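# Lift the weighted bar off its rack and hold it

## Task

Take hold of the weighted bar and raise the whole of it to at least three finger-widths above where it rested on its rack, then keep it motionless in the air while still gripping it, touching nothing else at the end; it fails if any motor of either hand shows moving in hand_stopped_by at the finish.

## Robot and tools

Robot: a humanoid upper body on a stand past the table's -x edge, facing about +x, with left_arm (on +y, carrying a left hand) and right_arm (on -y, carrying a right hand). Each has a five-finger hand. The body may be turned or tilted a little relative to the table.

World frame (used in every state line): z = 0 is the table top, +z up, +x across the table away from the robot; the table's near edge is at x = 0.18 m. Shoulders sit roughly 0.28 m above the pelvis (pelvis 0.01 to 0.14 m above the table), 0.06 m toward +x and 0.10 m to either side. A hand point can reach at most 0.62 m from its shoulder. Reported positions can be slightly off, more when the arm is stretched.

Hand point frame: a spot 0.05 m in front of the palm where index pad and thumb tip meet in a pinch. Its +z runs along straight fingers, +y out of the palm, +x across the palm toward the little finger on the right hand but toward the thumb on the left hand. Straight fingers extend 0.06-0.07 m past the point. A wrist bracket on the little-finger side protrudes 0.03 m beyond the point along +y and 0.11 m across the palm and can collide.

Row layout (28 numbers, all in [-1, 1], always the full row even if one arm is idle): left_arm dx, dy, dz, rx, ry, rz, then left_gripper little, ring, middle, index, thumb_bend, thumb_turn, force_limit, speed, then the same 14 for right_arm and right_gripper.

Arm numbers dx..rz are an offset, not a pose: they describe a target relative to that hand point's measured pose when the action began (for a call's first action, the pose in the latest result), expressed in the hand point's own axes. Every row of one action is relative to that same start, not to the previous row. Scale: 1.0 = 0.6 m for dx, dy, dz and 180 degrees for rotation; rx, ry, rz form a single rotation vector. Each control step clips the commanded pose to within 70 mm and 16 degrees of the current one, so large offsets need several actions; position wins over orientation if both can't be met. The Hand target line shows where each arm is currently heading.

Hand numbers are absolute targets: fingers +1 straight, -1 fully curled; thumb_bend +1 straight, -1 bent; thumb_turn +1 beside the palm, -1 across in front of it. A pinch is roughly index -0.22, thumb_bend -0.75, thumb_turn -0.57. force_limit maps -1..+1 to about 0..10 N fingertip force (0..15 N for both thumb motors) and only stops closing motion. speed maps -1..+1 from nearly zero to full (full travel 0.6 s). No value means no change: to keep a hand as it is, resend its previous eight numbers, or, if none sent yet, its hand_measured six plus hand_force_limit and hand_speed. A motor moves only when its target changes by at least 0.01; it then locks at the target or at force_limit. To grip harder, raise force_limit and send a target more closed than measured; to loosen, send one more open. For a whole-hand wrap, turn the thumb fully in front of the palm before arriving; objects 0.035 to 0.08 m thick fit, lying across the palm toward the wrist side. Close slowly (speed -0.9 or below) for a gentle grip.

Tools:
execute_actions(actions): list of actions; each action is up to 15 rows, one per 1/30 s step, last row held to fill 15 steps. An empty list just returns state and images.
move(target, speed, blocking): target is one 28-number row, offsets measured from the last reported pose; both arms travel straight lines that finish together in 0.5-10 s. speed is m/s, 0.002 to 0.5 (default 0.25), rotation capped at twice that in rad/s. Paths don't avoid obstacles or each other, and hands may lag or overshoot the speed. With blocking=false you get control after 0.5 s; check with wait(0), and other moves/actions are refused until it ends, unless you call stop.
wait(seconds): 0 to 10, arms hold last command.
stop(): brakes a running move; needs stopping room.
zoom_image(camera, region): camera is cam_high (896x504), cam_left_wrist or cam_right_wrist (616x616); region [x0, y0, x1, y1] pixels, at most 504x504.
show_instructions(): shows reference images.
finished_scene(scene): ends the scene after the last command settles.

Results: state line per arm with end_effector_position (m) and end_effector_quat_wxyz; Hand target lines; hand_measured, hand_stopped_by (moving, target, force, stalled, fault), hand_load_n (positive means pushed open), hand_force_limit, hand_speed, all in motor order. A lost grip shows as loads dropping near 0. Joint positions and torques (noisy, offset). Step readings for executed actions; HELD marks steps held back. A move adds a move: line with outcome (done, off_target, moving, held, fault), limits (paced = pose clipped, held = some steps blocked, after which the arm may dart fast), and distance to target. pose unreachable means the clearance check altered that arm's command. Camera calibration lines appear when cameras differ.

Avoid: knocking anything off the table; arms striking or pressing on each other (any part, hands included); hard, fast contacts. Joint torque limits are 22.5 N m except wrist pitch and yaw at 4.5 N m, the held bar's weight included; exceeding one halts that arm 10 s. Holding loads heats motors: a MOTOR HOT warning appears from 90 °C and at 120 °C the arm drops the load. Finish with every hand motor settled, not moving.

Each tool is called after "Emit:" in YAML: its name, and indented under it one key for each argument.

Reference images:

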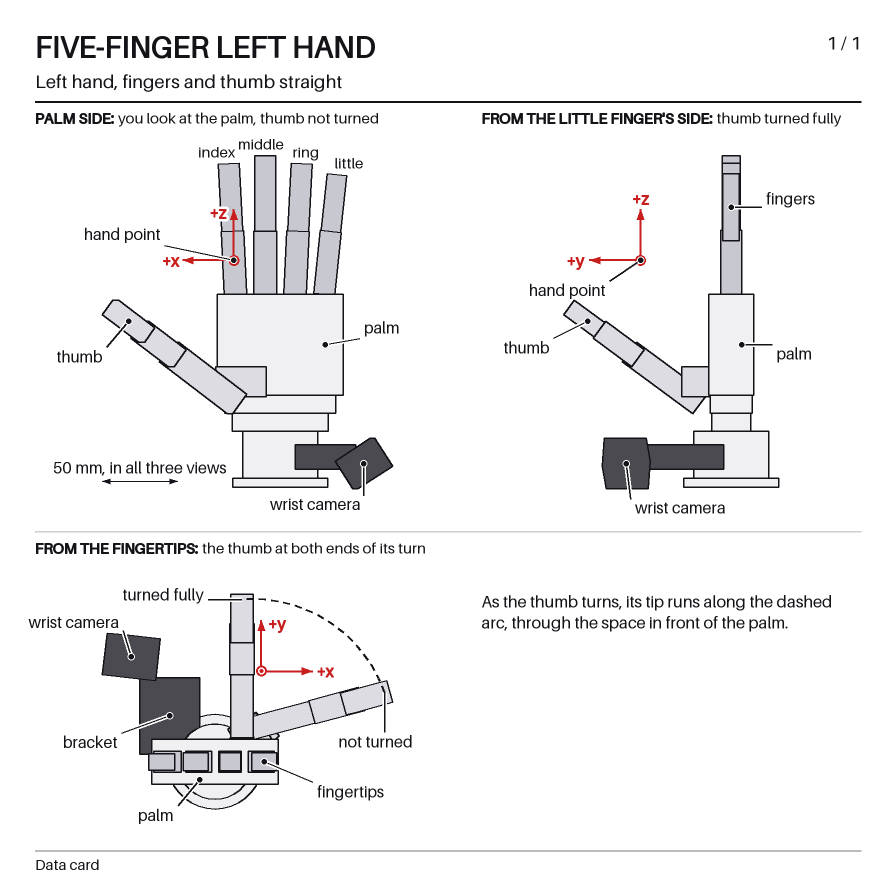

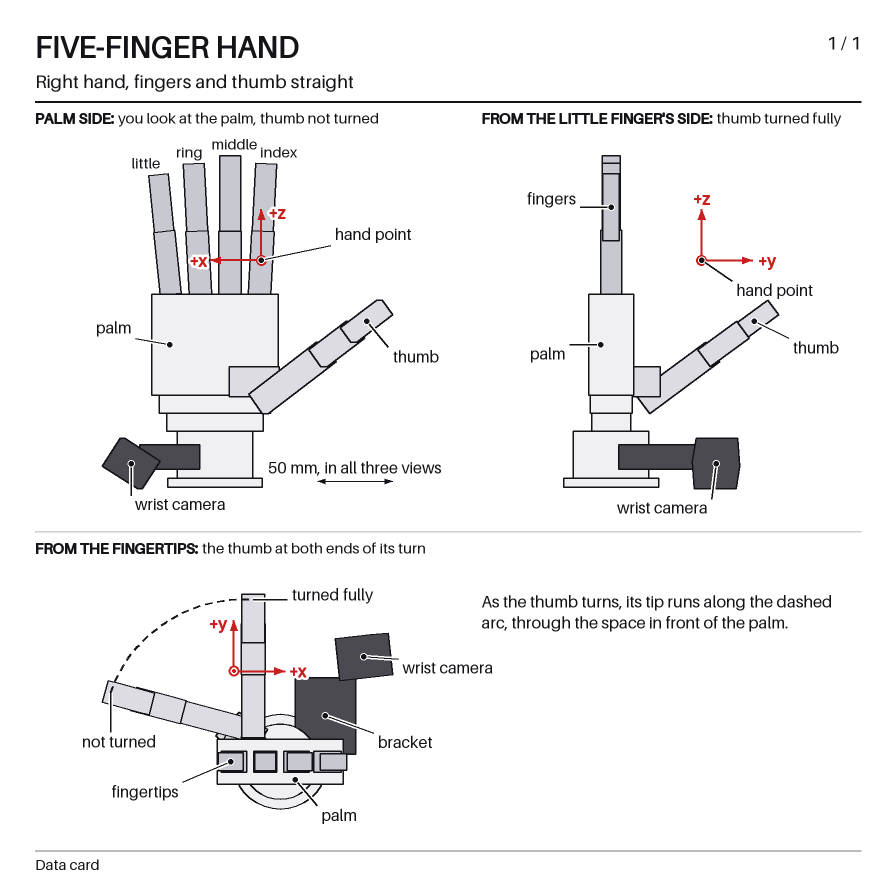

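## Session

Emit:
execute_actions:
  actions: []

Scene clock: 0.00 s.
left_arm: end_effector_position=(+0.1652, +0.1294, +0.4441) hand_measured=(+1.000, +1.000, +1.000, +1.000, +1.000, +1.000) hand_load_n=(+0.0, +0.0, +0.0, +0.0, +0.0, +0.0) hand_stopped_by=(target, target, target, target, target, target) hand_force_limit=0.00 hand_speed=-0.80 end_effector_quat_wxyz=(-0.010, +0.104, -0.155, +0.982) | right_arm: end_effector_position=(+0.1874, -0.0734, +0.4220) hand_measured=(+1.000, +1.000, +1.000, +1.000, +1.000, +1.000) hand_load_n=(+0.0, +0.0, +0.0, +0.0, +0.0, +0.0) hand_stopped_by=(target, target, target, target, target, target) hand_force_limit=0.00 hand_speed=-0.80 end_effector_quat_wxyz=(+0.950, -0.232, +0.150, +0.146)
Joint positions: left_arm=[-0.067  0.448  0.296 -0.579 -0.503 -0.92  -0.296] | right_arm=[-0.026 -0.561 -0.156 -0.557  0.569 -0.894  0.39 ]
Joint velocities: left_arm=[ 0.002  0.     0.    -0.005  0.014  0.     0.   ] | right_arm=[ 0.002  0.009  0.008  0.008 -0.008  0.     0.   ]
Joint torques (N m, as the arm reports them, + toward a larger angle): no reading
Hand target (left_arm): +0.165, +0.129, +0.444; -0.010, +0.104, -0.155, +0.982
Hand target (right_arm): +0.187, -0.073, +0.422; +0.950, -0.232, +0.150, +0.146

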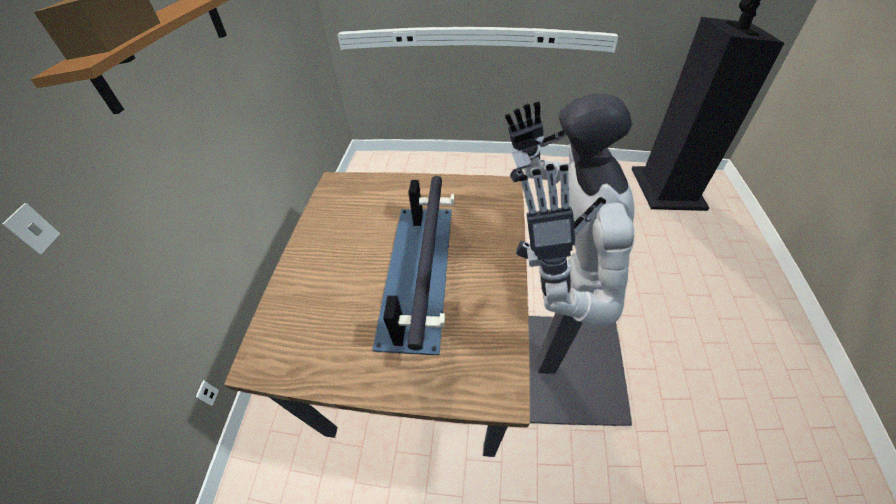

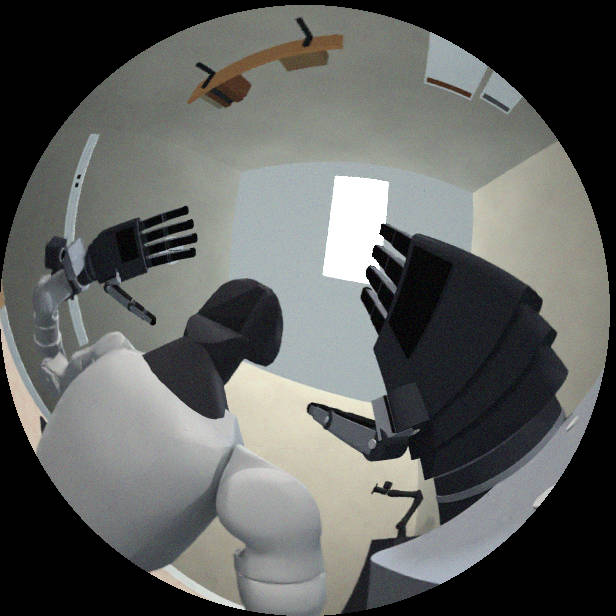

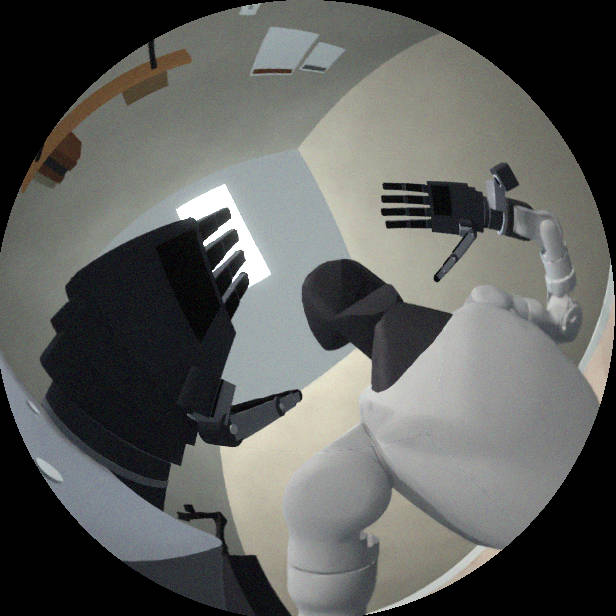

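Emit:
move:
  target: [-0.535,0.035,-0.238,-0.395,-0.47,0.24,1,1,1,1,1,-1,1,0,0.522,-0.037,-0.158,-0.273,0.534,-0.258,1,1,1,1,1,-1,1,0]
  speed: 0.35

Scene clock: 26.80 s.
left_arm: end_effector_position=(+0.4472, +0.1633, +0.2237) hand_measured=(+1.000, +1.000, +1.000, +1.000, +1.000, -1.000) hand_load_n=(+0.0, +0.0, +0.0, +0.0, +0.0, +0.0) hand_stopped_by=(target, target, target, target, target, target) hand_force_limit=1.00 hand_speed=0.00 end_effector_quat_wxyz=(+0.338, -0.607, +0.631, -0.345) | right_arm: end_effector_position=(+0.4622, -0.0854, +0.2420) hand_measured=(+1.000, +1.000, +1.000, +1.000, +1.000, -1.000) hand_load_n=(+0.0, +0.0, +0.0, +0.0, +0.0, +0.0) hand_stopped_by=(target, target, target, target, target, target) hand_force_limit=1.00 hand_speed=0.00 end_effector_quat_wxyz=(-0.347, +0.604, -0.612, +0.374)
Joint positions: left_arm=[-1.321  1.13  -0.813 -0.185  0.285  0.726 -0.854] | right_arm=[-1.58  -1.055  1.115 -0.357 -0.288  1.275  0.835]
Joint velocities: left_arm=[0.002 0.012 0.    0.    0.012 0.    0.   ] | right_arm=[-0.005  0.017  0.002  0.008 -0.014  0.     0.018]
Joint torques (N m, as the arm reports them, + toward a larger angle): left_arm=[-3.76  2.97  2.47  0.17  0.84  0.2   0.37] | right_arm=[-5.57 -2.3  -2.   -0.1  -1.2   0.21 -0.32]
Hand target (left_arm): +0.448, +0.164, +0.224; -0.339, +0.607, -0.631, +0.344
Hand target (right_arm): +0.463, -0.086, +0.242; -0.347, +0.603, -0.612, +0.376
Off the commanded pose (left_arm): 0.018 m, 3 deg.
Off the commanded pose (right_arm): 0.013 m, 3 deg.
joint sent to its limit (right arm) — the command would take joint 1 (shoulder pitch) past its lower limit, so that joint was sent only as far as its limit.
move: off_target (left_arm, right_arm); limits=paced
camera_calibration (this result's frames):
cam_left_wrist: T_world_to_cam=[[0.56494, 0.0758311, 0.82164, -0.443886], [-0.420137, -0.830585, 0.365533, 0.246537], [0.710161, -0.551706, -0.437371, 0.00396336], [0, 0, 0, 1]] pos_world=[0.351534, 0.240617, 0.276331]
cam_right_wrist: T_world_to_cam=[[-0.515714, 0.10987, -0.849687, 0.448306], [-0.420601, 0.831544, 0.362807, 0.170929], [0.746414, 0.544484, -0.382628, -0.0740013], [0, 0, 0, 1]] pos_world=[0.358326, -0.151098, 0.290591]

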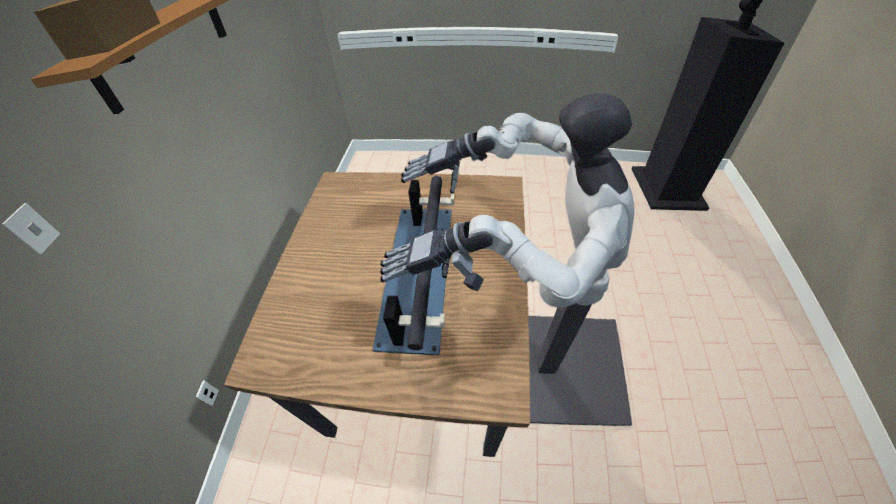

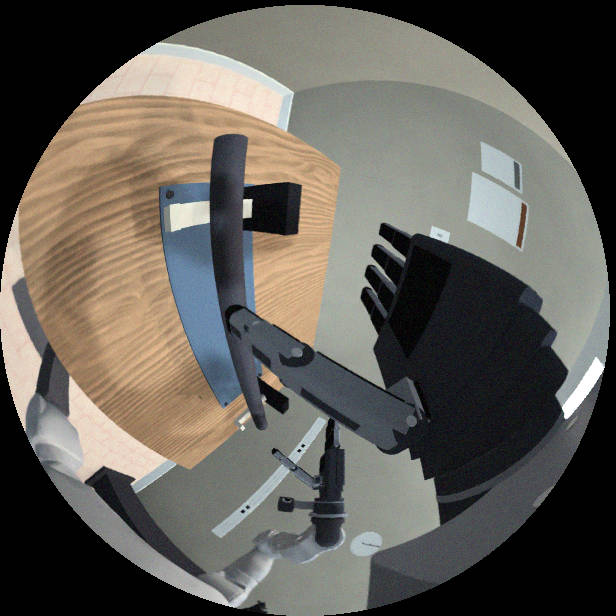

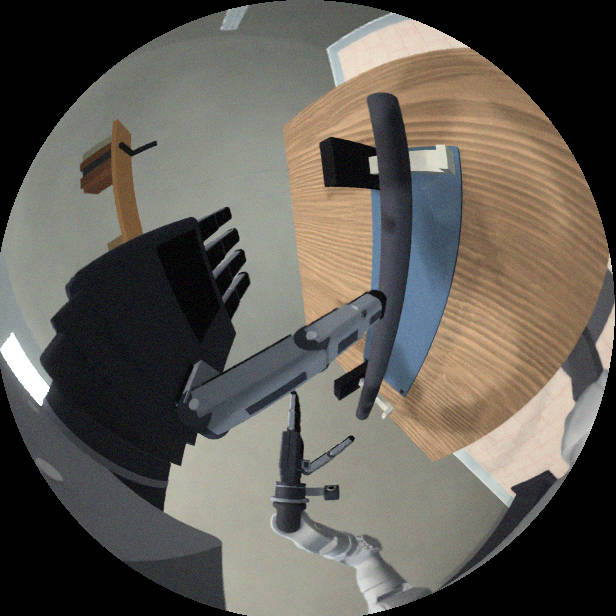

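Emit:
move:
  target: [0,0.063,0.057,0.06,0,0,1,1,1,1,1,-1,1,0,-0.033,0.097,0.065,0.06,-0.03,0,1,1,1,1,1,-1,1,0]
  speed: 0.1

Scene clock: 35.80 s.
left_arm: end_effector_position=(+0.4555, +0.1620, +0.1746) hand_measured=(+1.000, +1.000, +1.000, +1.000, +1.000, -1.000) hand_load_n=(+0.0, +0.0, +0.0, +0.0, +0.0, +0.0) hand_stopped_by=(target, target, target, target, target, target) hand_force_limit=1.00 hand_speed=0.00 end_effector_quat_wxyz=(+0.388, -0.578, +0.592, -0.406) | right_arm: end_effector_position=(+0.4667, -0.0663, +0.1697) hand_measured=(+1.000, +1.000, +1.000, +1.000, +1.000, -1.000) hand_load_n=(+0.0, +0.0, +0.0, +0.0, +0.0, +0.0) hand_stopped_by=(target, target, target, target, target, target) hand_force_limit=1.00 hand_speed=0.00 end_effector_quat_wxyz=(-0.429, +0.590, -0.555, +0.400)
Joint positions: left_arm=[-1.016  1.087 -0.809 -0.281  0.328  0.772 -0.42 ] | right_arm=[-1.127 -0.931  1.039 -0.411 -0.364  1.209  0.309]
Joint velocities: left_arm=[0.002 0.    0.003 0.006 0.003 0.    0.001] | right_arm=[ 0.    -0.009  0.008  0.005  0.008  0.    -0.001]
Joint torques (N m, as the arm reports them, + toward a larger angle): left_arm=[-3.6   3.35  2.68 -0.41  1.2   0.14  0.57] | right_arm=[-5.22 -3.   -2.26 -0.73 -1.1  -0.04 -0.48]
Hand target (left_arm): +0.456, +0.162, +0.175; -0.390, +0.576, -0.592, +0.407
Hand target (right_arm): +0.468, -0.066, +0.171; -0.430, +0.589, -0.554, +0.401
Off the commanded pose (left_arm): 0.002 m, 1 deg.
Off the commanded pose (right_arm): 0.003 m, 1 deg.
move: done
camera_calibration (this result's frames):
cam_left_wrist: T_world_to_cam=[[0.404251, 0.0995554, 0.909214, -0.35406], [-0.47758, -0.824814, 0.302654, 0.303066], [0.780063, -0.556571, -0.285886, -0.0816796], [0, 0, 0, 1]] pos_world=[0.351583, 0.239762, 0.206841]
cam_right_wrist: T_world_to_cam=[[-0.364502, 0.0984873, -0.92598, 0.328695], [-0.557311, 0.773568, 0.301656, 0.25346], [0.746018, 0.626013, -0.227079, -0.136273], [0, 0, 0, 1]] pos_world=[0.362728, -0.143132, 0.196962]

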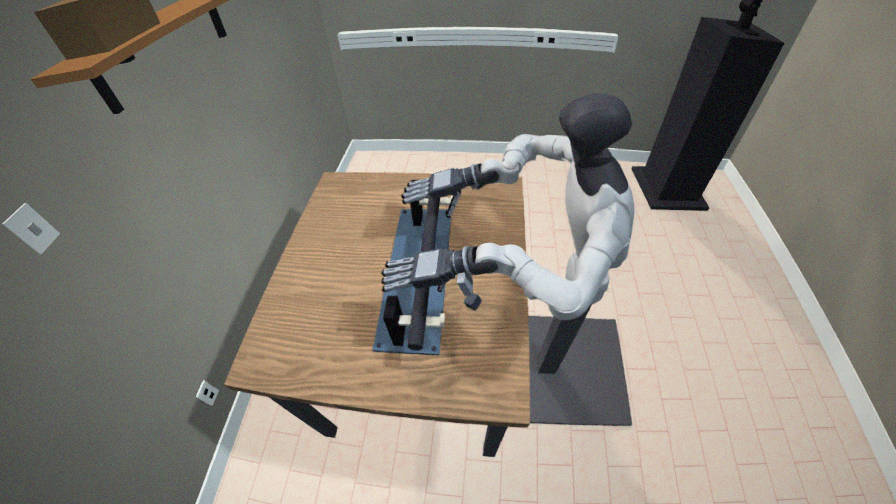

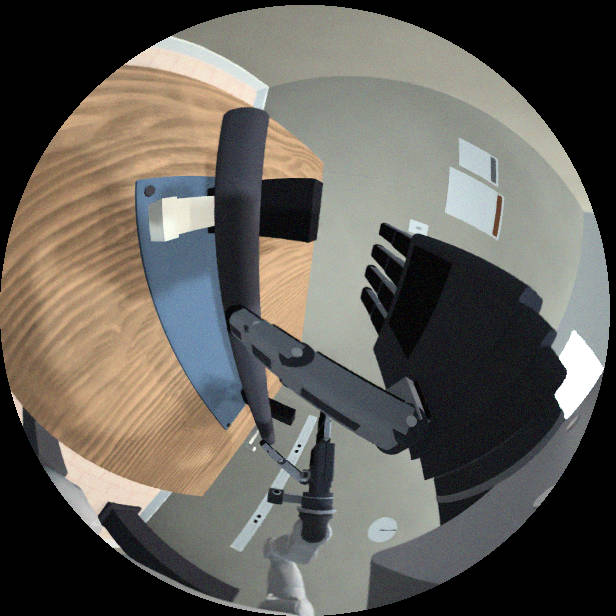

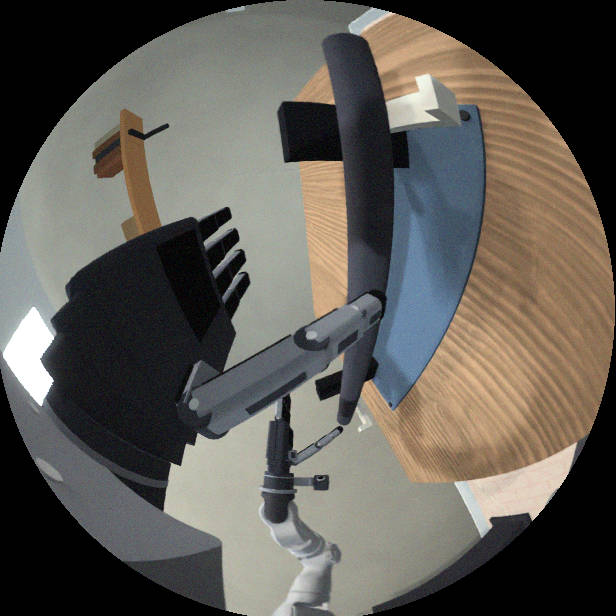

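Emit:
move:
  target: [0.075,0,0,0,-0.015,0,1,1,1,1,1,-1,1,0,0,0,-0.01,0,0,0,1,1,1,1,1,-1,1,0]
  speed: 0.1

Emit:
move:
  target: [0,0.118,0.04,0,0,0,1,1,1,1,1,-1,1,0,0,0.11,0.038,0,0,0,1,1,1,1,1,-1,1,0]
  speed: 0.06

Scene clock: 44.57 s.
left_arm: end_effector_position=(+0.4547, +0.1167, +0.1736) hand_measured=(+1.000, +1.000, +1.000, +1.000, +1.000, -1.000) hand_load_n=(+0.0, +0.0, +0.0, +0.0, +0.0, +0.0) hand_stopped_by=(target, target, target, target, target, target) hand_force_limit=1.00 hand_speed=0.00 end_effector_quat_wxyz=(-0.399, +0.587, -0.584, +0.393) | right_arm: end_effector_position=(+0.4615, -0.0658, +0.1721) hand_measured=(+1.000, +1.000, +1.000, +1.000, +1.000, -1.000) hand_load_n=(+0.0, +0.0, +0.0, +0.0, +0.0, +0.0) hand_stopped_by=(target, target, target, target, target, target) hand_force_limit=1.00 hand_speed=0.00 end_effector_quat_wxyz=(-0.430, +0.590, -0.555, +0.399)
Joint positions: left_arm=[-1.169  0.891 -0.999 -0.346  0.478  1.107 -0.525] | right_arm=[-1.127 -0.944  1.046 -0.455 -0.364  1.241  0.312]
Joint velocities: left_arm=[-0.011  0.006 -0.003  0.003 -0.009  0.008  0.   ] | right_arm=[ 0.005 -0.006  0.008 -0.009  0.     0.     0.   ]
Joint torques (N m, as the arm reports them, + toward a larger angle): left_arm=[-3.56  2.82  2.27 -0.29  1.33  0.2   0.39] | right_arm=[-5.01 -3.34 -1.96 -0.99 -1.12  0.17 -0.39]
Hand target (left_arm): +0.455, +0.118, +0.174; -0.402, +0.587, -0.584, +0.391
Hand target (right_arm): +0.461, -0.067, +0.171; -0.428, +0.590, -0.555, +0.400
Off the commanded pose (left_arm): 0.002 m, 0 deg.
Off the commanded pose (right_arm): 0.001 m, 0 deg.
move: done
camera_calibration (this result's frames):
cam_left_wrist: T_world_to_cam=[[0.404317, 0.100918, 0.909034, -0.348477], [-0.443796, -0.847404, 0.291466, 0.254855], [0.799733, -0.52127, -0.297833, -0.117519], [0, 0, 0, 1]] pos_world=[0.347983, 0.189873, 0.207495]
cam_right_wrist: T_world_to_cam=[[-0.363623, 0.100316, -0.926129, 0.328716], [-0.558754, 0.771999, 0.303003, 0.249808], [0.745367, 0.627657, -0.224665, -0.132139], [0, 0, 0, 1]] pos_world=[0.357602, -0.142889, 0.199054]

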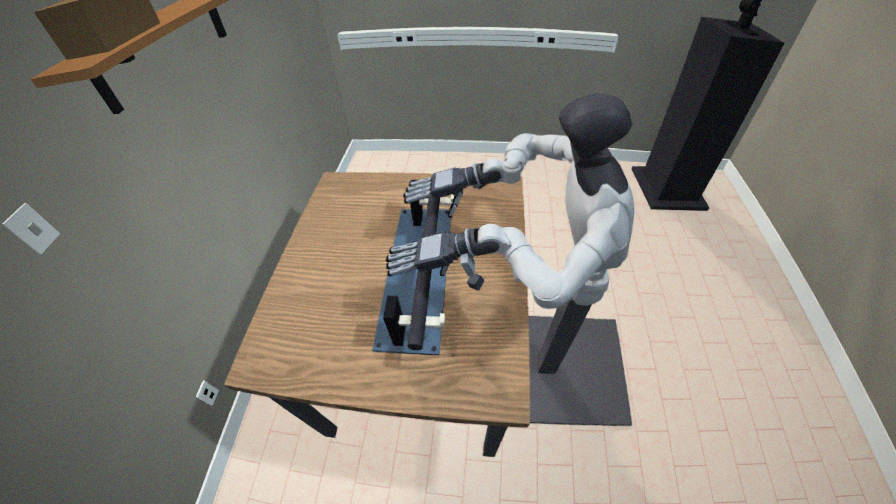

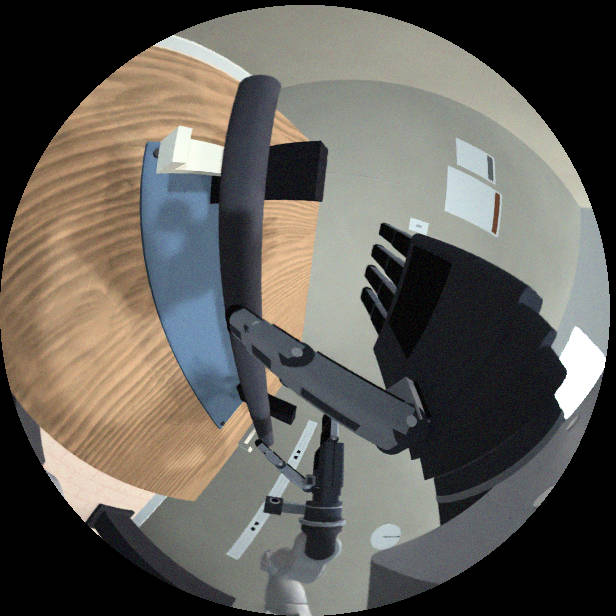

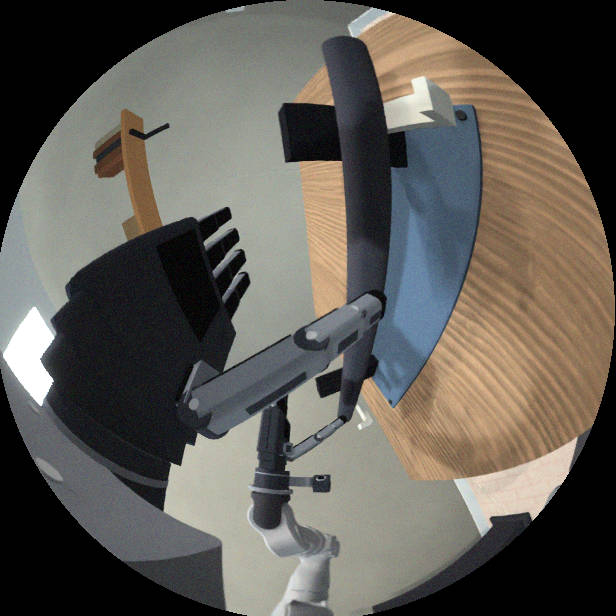

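Scene clock: 46.17 s.
left_arm: end_effector_position=(+0.4519, +0.1173, +0.1013) hand_measured=(+1.000, +1.000, +1.000, +1.000, +1.000, -1.000) hand_load_n=(+0.0, +0.0, +0.0, +0.0, +0.0, +0.0) hand_stopped_by=(target, target, target, target, target, target) hand_force_limit=1.00 hand_speed=0.00 end_effector_quat_wxyz=(-0.398, +0.591, -0.580, +0.395) | right_arm: end_effector_position=(+0.4619, -0.0646, +0.1028) hand_measured=(+1.000, +1.000, +1.000, +1.000, +1.000, -1.000) hand_load_n=(+0.0, +0.0, +0.0, +0.0, +0.0, +0.0) hand_stopped_by=(target, target, target, target, target, target) hand_force_limit=1.00 hand_speed=0.00 end_effector_quat_wxyz=(-0.430, +0.591, -0.554, +0.399)
Joint positions: left_arm=[-0.95   0.767 -1.001 -0.165  0.478  0.982 -0.244] | right_arm=[-0.934 -0.804  1.056 -0.228 -0.364  1.081  0.053]
Joint velocities: left_arm=[ 0.006  0.009 -0.002 -0.003  0.002 -0.001  0.   ] | right_arm=[-0.005  0.011  0.    -0.003  0.005  0.    -0.001]
Joint torques (N m, as the arm reports them, + toward a larger angle): left_arm=[-3.64  2.39  2.29 -0.67  1.34  0.09  0.54] | right_arm=[-4.92 -2.66 -1.92 -1.04 -1.03 -0.04 -0.49]
Hand target (left_arm): +0.452, +0.117, +0.101; -0.397, +0.591, -0.579, +0.396
Hand target (right_arm): +0.462, -0.064, +0.103; -0.431, +0.591, -0.553, +0.399
Off the commanded pose (left_arm): 0.003 m, 1 deg.
Off the commanded pose (right_arm): 0.001 m, 0 deg.
move: done
camera_calibration (this result's frames):
cam_left_wrist: T_world_to_cam=[[0.401191, 0.113935, 0.908881, -0.281813], [-0.43871, -0.847128, 0.299846, 0.272033], [0.804101, -0.519031, -0.289876, -0.139602], [0, 0, 0, 1]] pos_world=[0.344659, 0.190097, 0.1341]
cam_right_wrist: T_world_to_cam=[[-0.36345, 0.0973643, -0.926512, 0.264379], [-0.560681, 0.771384, 0.301005, 0.271158], [0.744003, 0.628878, -0.225769, -0.147892], [0, 0, 0, 1]] pos_world=[0.358154, -0.141902, 0.129941]

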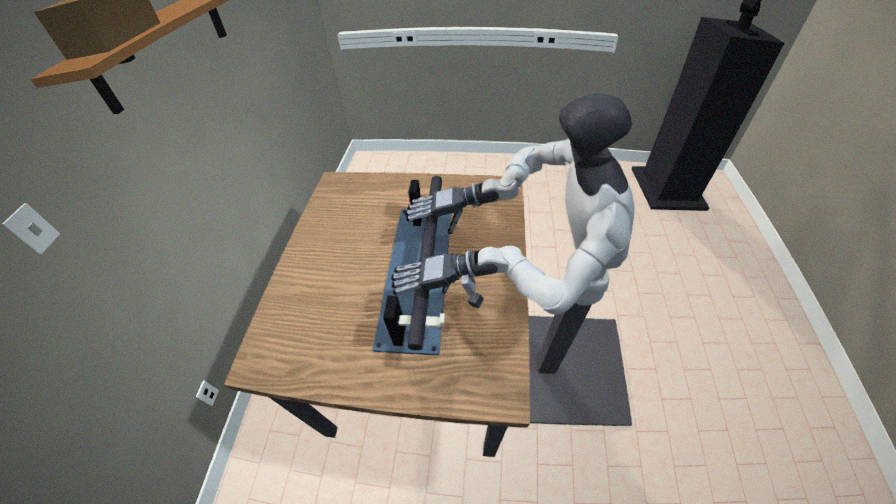

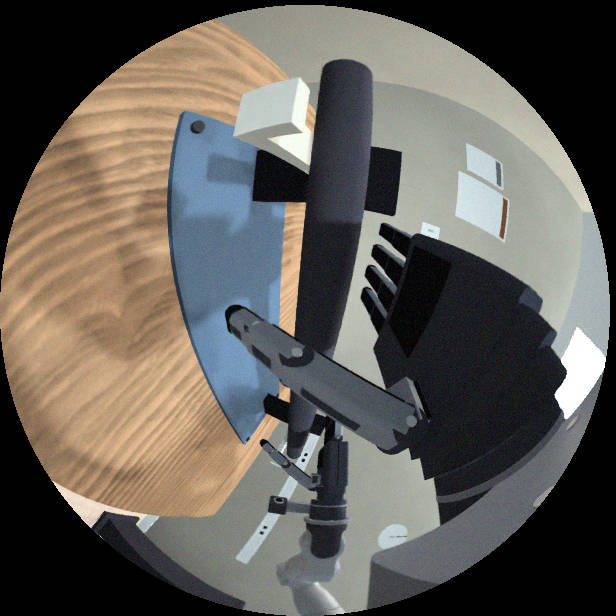

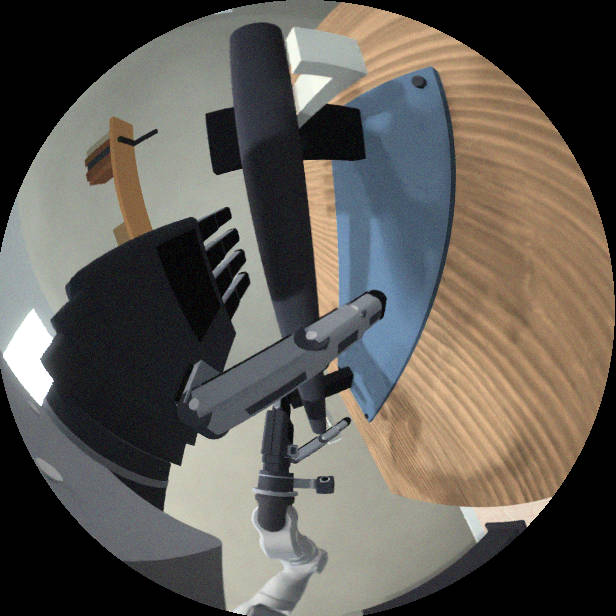

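Emit:
move:
  target: [0,0.028,0.045,0,0,0,1,1,1,1,1,-1,1,0,0,0.028,0.045,0,0,0,1,1,1,1,1,-1,1,0]
  speed: 0.04

Emit:
move:
  target: [0,0,0,0,0,0,-1,-1,-1,-1,-1,-1,1,0,0,0,0,0,0,0,-1,-1,-1,-1,-1,-1,1,0]

Scene clock: 53.97 s.
left_arm: end_effector_position=(+0.4710, +0.1190, +0.0754) hand_measured=(+1.000, +1.000, +1.000, +1.000, +1.000, -1.000) hand_load_n=(+0.0, +0.0, +0.0, +0.0, +0.0, +0.0) hand_stopped_by=(target, target, target, target, target, target) hand_force_limit=1.00 hand_speed=0.00 end_effector_quat_wxyz=(-0.399, +0.591, -0.579, +0.395) | right_arm: end_effector_position=(+0.4817, -0.0639, +0.0782) hand_measured=(+1.000, +1.000, +1.000, +1.000, +1.000, -1.000) hand_load_n=(+0.0, +0.0, +0.0, +0.0, +0.0, +0.0) hand_stopped_by=(target, target, target, target, target, target) hand_force_limit=1.00 hand_speed=0.00 end_effector_quat_wxyz=(-0.429, +0.591, -0.553, +0.401)
Joint positions: left_arm=[-0.954  0.667 -0.985  0.099  0.452  0.815 -0.144] | right_arm=[-0.938 -0.706  1.042  0.038 -0.348  0.908 -0.02 ]
Joint velocities: left_arm=[ 0.002  0.003  0.005  0.003 -0.012 -0.004  0.   ] | right_arm=[ 0.008  0.005  0.002 -0.008  0.005 -0.003  0.   ]
Joint torques (N m, as the arm reports them, + toward a larger angle): left_arm=[-3.8   2.41  2.15 -0.9   0.92  0.06  0.54] | right_arm=[-5.38 -2.54 -1.89 -1.1  -0.85 -0.04 -0.47]
Hand target (left_arm): +0.472, +0.118, +0.077; -0.398, +0.591, -0.578, +0.397
Hand target (right_arm): +0.483, -0.063, +0.079; -0.431, +0.590, -0.553, +0.400
Off the commanded pose (left_arm): 0.002 m, 0 deg.
Off the commanded pose (right_arm): 0.001 m, 0 deg.
move: done
camera_calibration (this result's frames):
cam_left_wrist: T_world_to_cam=[[0.400594, 0.112738, 0.909293, -0.265757], [-0.437203, -0.848618, 0.297828, 0.289217], [0.805219, -0.516854, -0.290662, -0.16221], [0, 0, 0, 1]] pos_world=[0.363522, 0.191557, 0.108366]
cam_right_wrist: T_world_to_cam=[[-0.3631, 0.0940221, -0.926994, 0.248392], [-0.560378, 0.772814, 0.297882, 0.289276], [0.744402, 0.627629, -0.227921, -0.168777], [0, 0, 0, 1]] pos_world=[0.377933, -0.140982, 0.105619]

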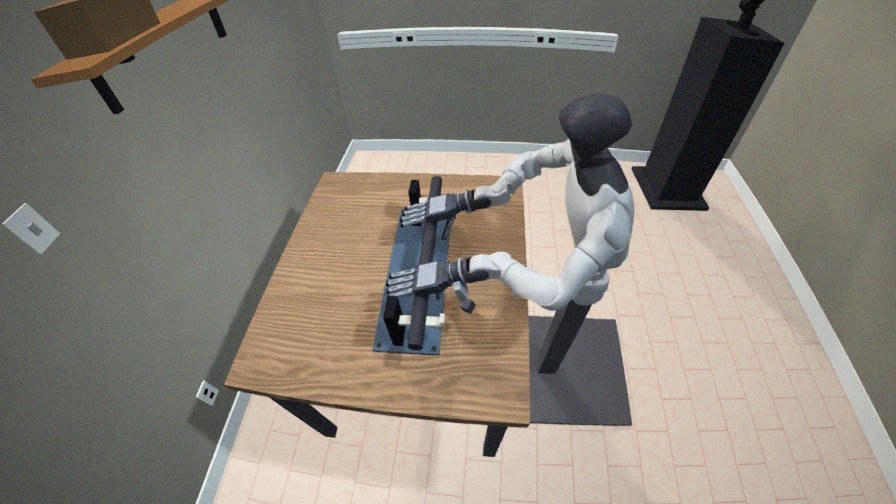

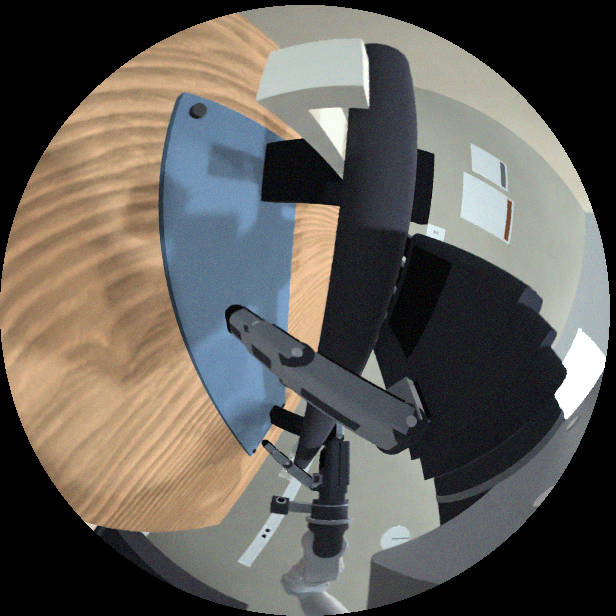

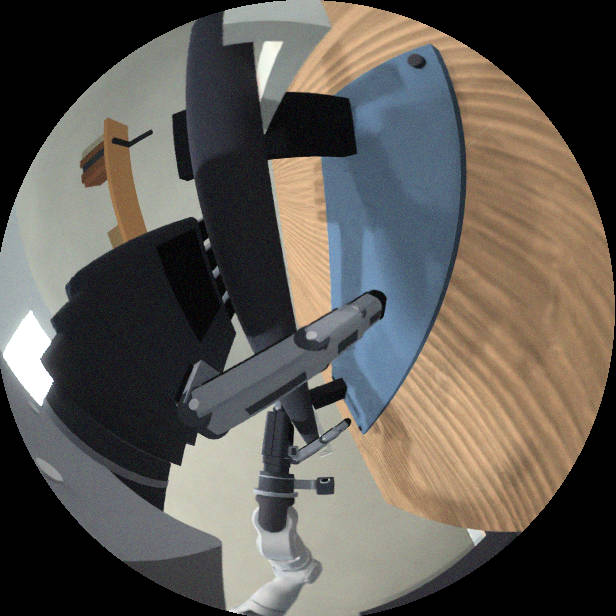

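Scene clock: 55.40 s.
left_arm: end_effector_position=(+0.4627, +0.1185, +0.0632) hand_measured=(-0.878, -0.872, -0.586, -0.898, -0.038, -1.000) hand_load_n=(+10.0, +9.5, +12.0, +12.5, +15.0, +1.0) hand_stopped_by=(force, force, force, force, force, target) hand_force_limit=1.00 hand_speed=0.00 end_effector_quat_wxyz=(-0.386, +0.600, -0.587, +0.384) | right_arm: end_effector_position=(+0.4747, -0.0655, +0.0662) hand_measured=(-0.866, -0.764, -0.580, -0.654, -0.038, -1.000) hand_load_n=(+4.0, +0.0, +11.0, +0.0, +14.5, +1.5) hand_stopped_by=(force, force, force, force, force, target) hand_force_limit=1.00 hand_speed=0.00 end_effector_quat_wxyz=(-0.417, +0.599, -0.560, +0.391)
Joint positions: left_arm=[-0.937  0.665 -0.992  0.102  0.44   0.811 -0.154] | right_arm=[-0.923 -0.702  1.05   0.046 -0.34   0.904 -0.011]
Joint velocities: left_arm=[ 0.003  0.    -0.005  0.     0.009  0.     0.   ] | right_arm=[ 0.     0.     0.005 -0.003  0.     0.     0.   ]
Joint torques (N m, as the arm reports them, + toward a larger angle): left_arm=[-4.91  2.8   2.53 -1.39  1.57  0.27  0.8 ] | right_arm=[-6.18 -3.23 -2.38 -1.7  -1.24  0.23 -0.64]
Hand target (left_arm): +0.471, +0.119, +0.075; -0.399, +0.591, -0.579, +0.395
Hand target (right_arm): +0.482, -0.064, +0.078; -0.429, +0.591, -0.553, +0.401
Off the commanded pose (left_arm): 0.015 m, 2 deg.
Off the commanded pose (right_arm): 0.014 m, 2 deg.
move: off_target (left_arm, right_arm)
camera_calibration (this result's frames):
cam_left_wrist: T_world_to_cam=[[0.436791, 0.116955, 0.891928, -0.267441], [-0.425808, -0.846517, 0.319526, 0.281915], [0.792402, -0.519356, -0.319951, -0.151266], [0, 0, 0, 1]] pos_world=[0.356721, 0.191363, 0.100061]
cam_right_wrist: T_world_to_cam=[[-0.396726, 0.0909892, -0.913417, 0.249663], [-0.547846, 0.774952, 0.315143, 0.283242], [0.736528, 0.625436, -0.257595, -0.159692], [0, 0, 0, 1]] pos_world=[0.371838, -0.142338, 0.0976486]

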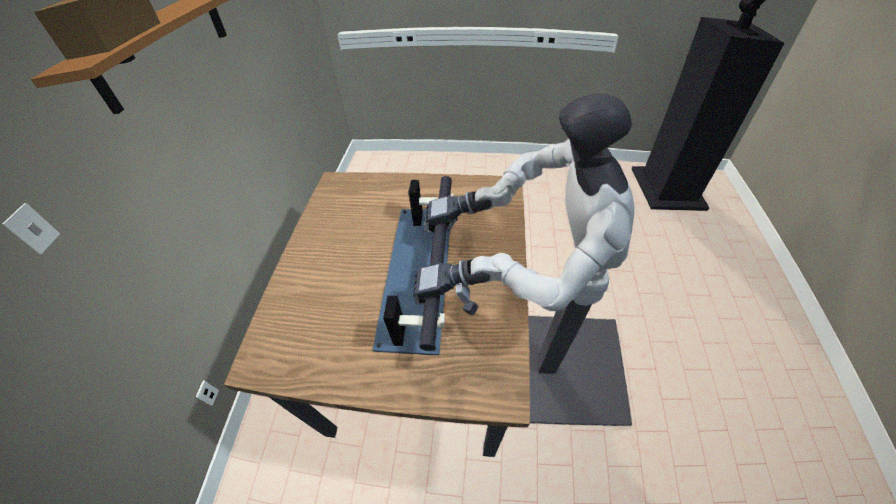

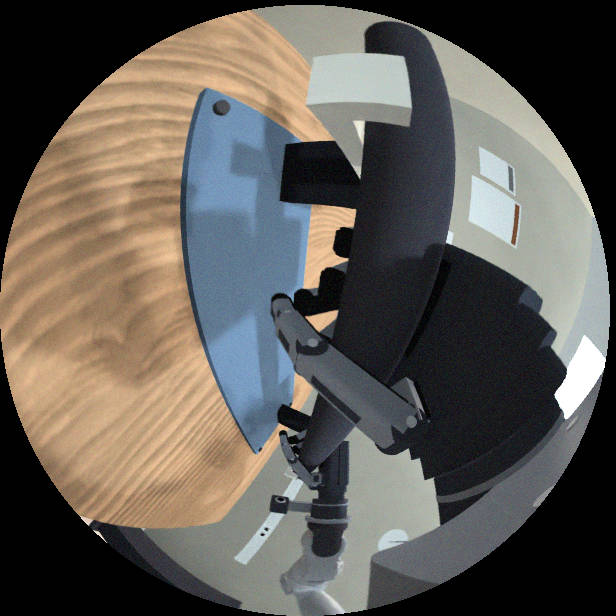

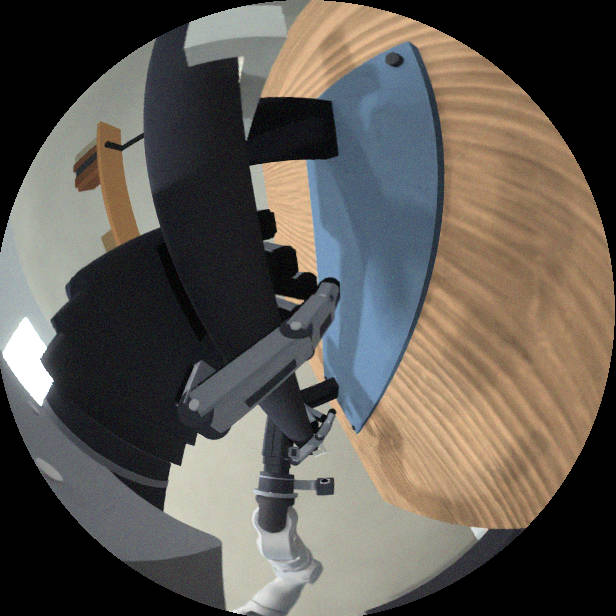

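Caged; retighten and lift.

Emit:
move:
  target: [0,-0.24,-0.07,0.04,0,0,-0.98,-0.98,-0.98,-0.98,-1,-1,1,0,0,-0.24,-0.06,0.04,0,0,-0.98,-0.98,-0.98,-0.98,-1,-1,1,0]
  speed: 0.06

Scene clock: 61.57 s.
left_arm: end_effector_position=(+0.4811, +0.1159, +0.2104) hand_measured=(-0.882, -0.874, -0.586, -0.898, -0.038, -1.000) hand_load_n=(+11.5, +11.0, +12.0, +12.0, +15.0, +1.5) hand_stopped_by=(force, force, force, force, force, target) hand_force_limit=1.00 hand_speed=0.00 end_effector_quat_wxyz=(-0.422, +0.567, -0.569, +0.419) | right_arm: end_effector_position=(+0.4945, -0.0697, +0.2163) hand_measured=(-0.924, -0.894, -0.580, -0.876, -0.038, -1.000) hand_load_n=(+9.0, +12.0, +11.0, +16.0, +15.0, +2.0) hand_stopped_by=(force, force, force, force, force, target) hand_force_limit=1.00 hand_speed=0.00 end_effector_quat_wxyz=(-0.454, +0.564, -0.540, +0.429)
Joint positions: left_arm=[-1.27   0.886 -0.976 -0.247  0.442  1.029 -0.498] | right_arm=[-1.244 -0.952  1.009 -0.334 -0.343  1.16   0.321]
Joint velocities: left_arm=[ 0.014 -0.014  0.006  0.     0.011  0.    -0.008] | right_arm=[0.003 0.005 0.006 0.002 0.008 0.    0.007]
Joint torques (N m, as the arm reports them, + toward a larger angle): left_arm=[-3.84  2.58  2.09 -0.19  1.48  0.29  0.38] | right_arm=[-14.13  -4.29  -9.55  -2.71  -4.03   0.36  -2.97]
Hand target (left_arm): +0.481, +0.118, +0.208; -0.425, +0.568, -0.570, +0.415
Hand target (right_arm): +0.492, -0.067, +0.213; -0.452, +0.570, -0.538, +0.425
Off the commanded pose (left_arm): 0.005 m, 1 deg.
Off the commanded pose (right_arm): 0.007 m, 1 deg.
move: off_target (left_arm, right_arm)
camera_calibration (this result's frames):
cam_left_wrist: T_world_to_cam=[[0.325216, 0.0973319, 0.940617, -0.36073], [-0.474375, -0.843687, 0.251316, 0.277953], [0.818048, -0.527938, -0.228209, -0.150801], [0, 0, 0, 1]] pos_world=[0.372531, 0.190002, 0.235041]
cam_right_wrist: T_world_to_cam=[[-0.271972, 0.110863, -0.955898, 0.343958], [-0.571373, 0.780684, 0.253109, 0.275432], [0.774315, 0.615013, -0.148981, -0.175904], [0, 0, 0, 1]] pos_world=[0.387126, -0.144974, 0.232868]

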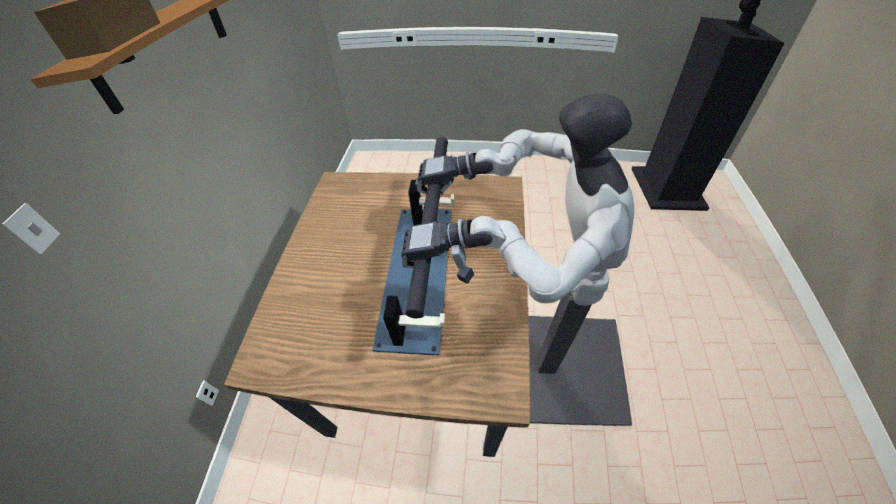

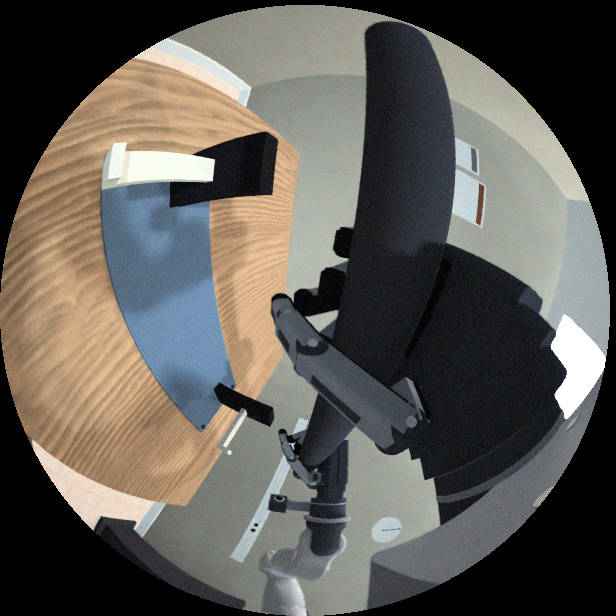

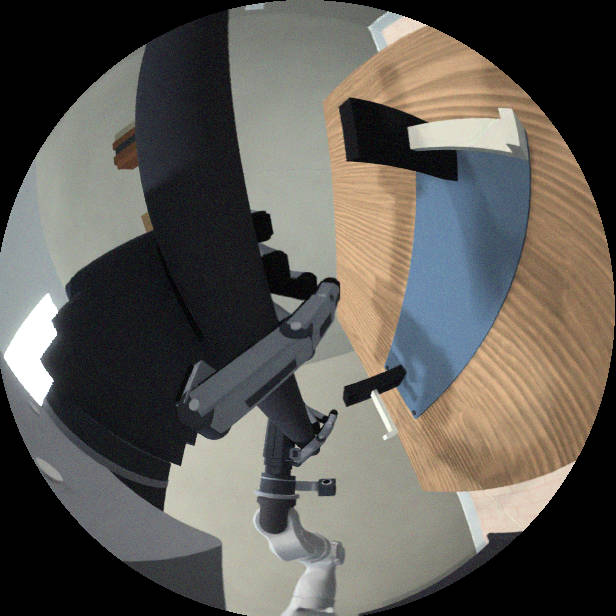

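Emit:
finished_scene:
  scene: 1

The scene is finished: the task was done.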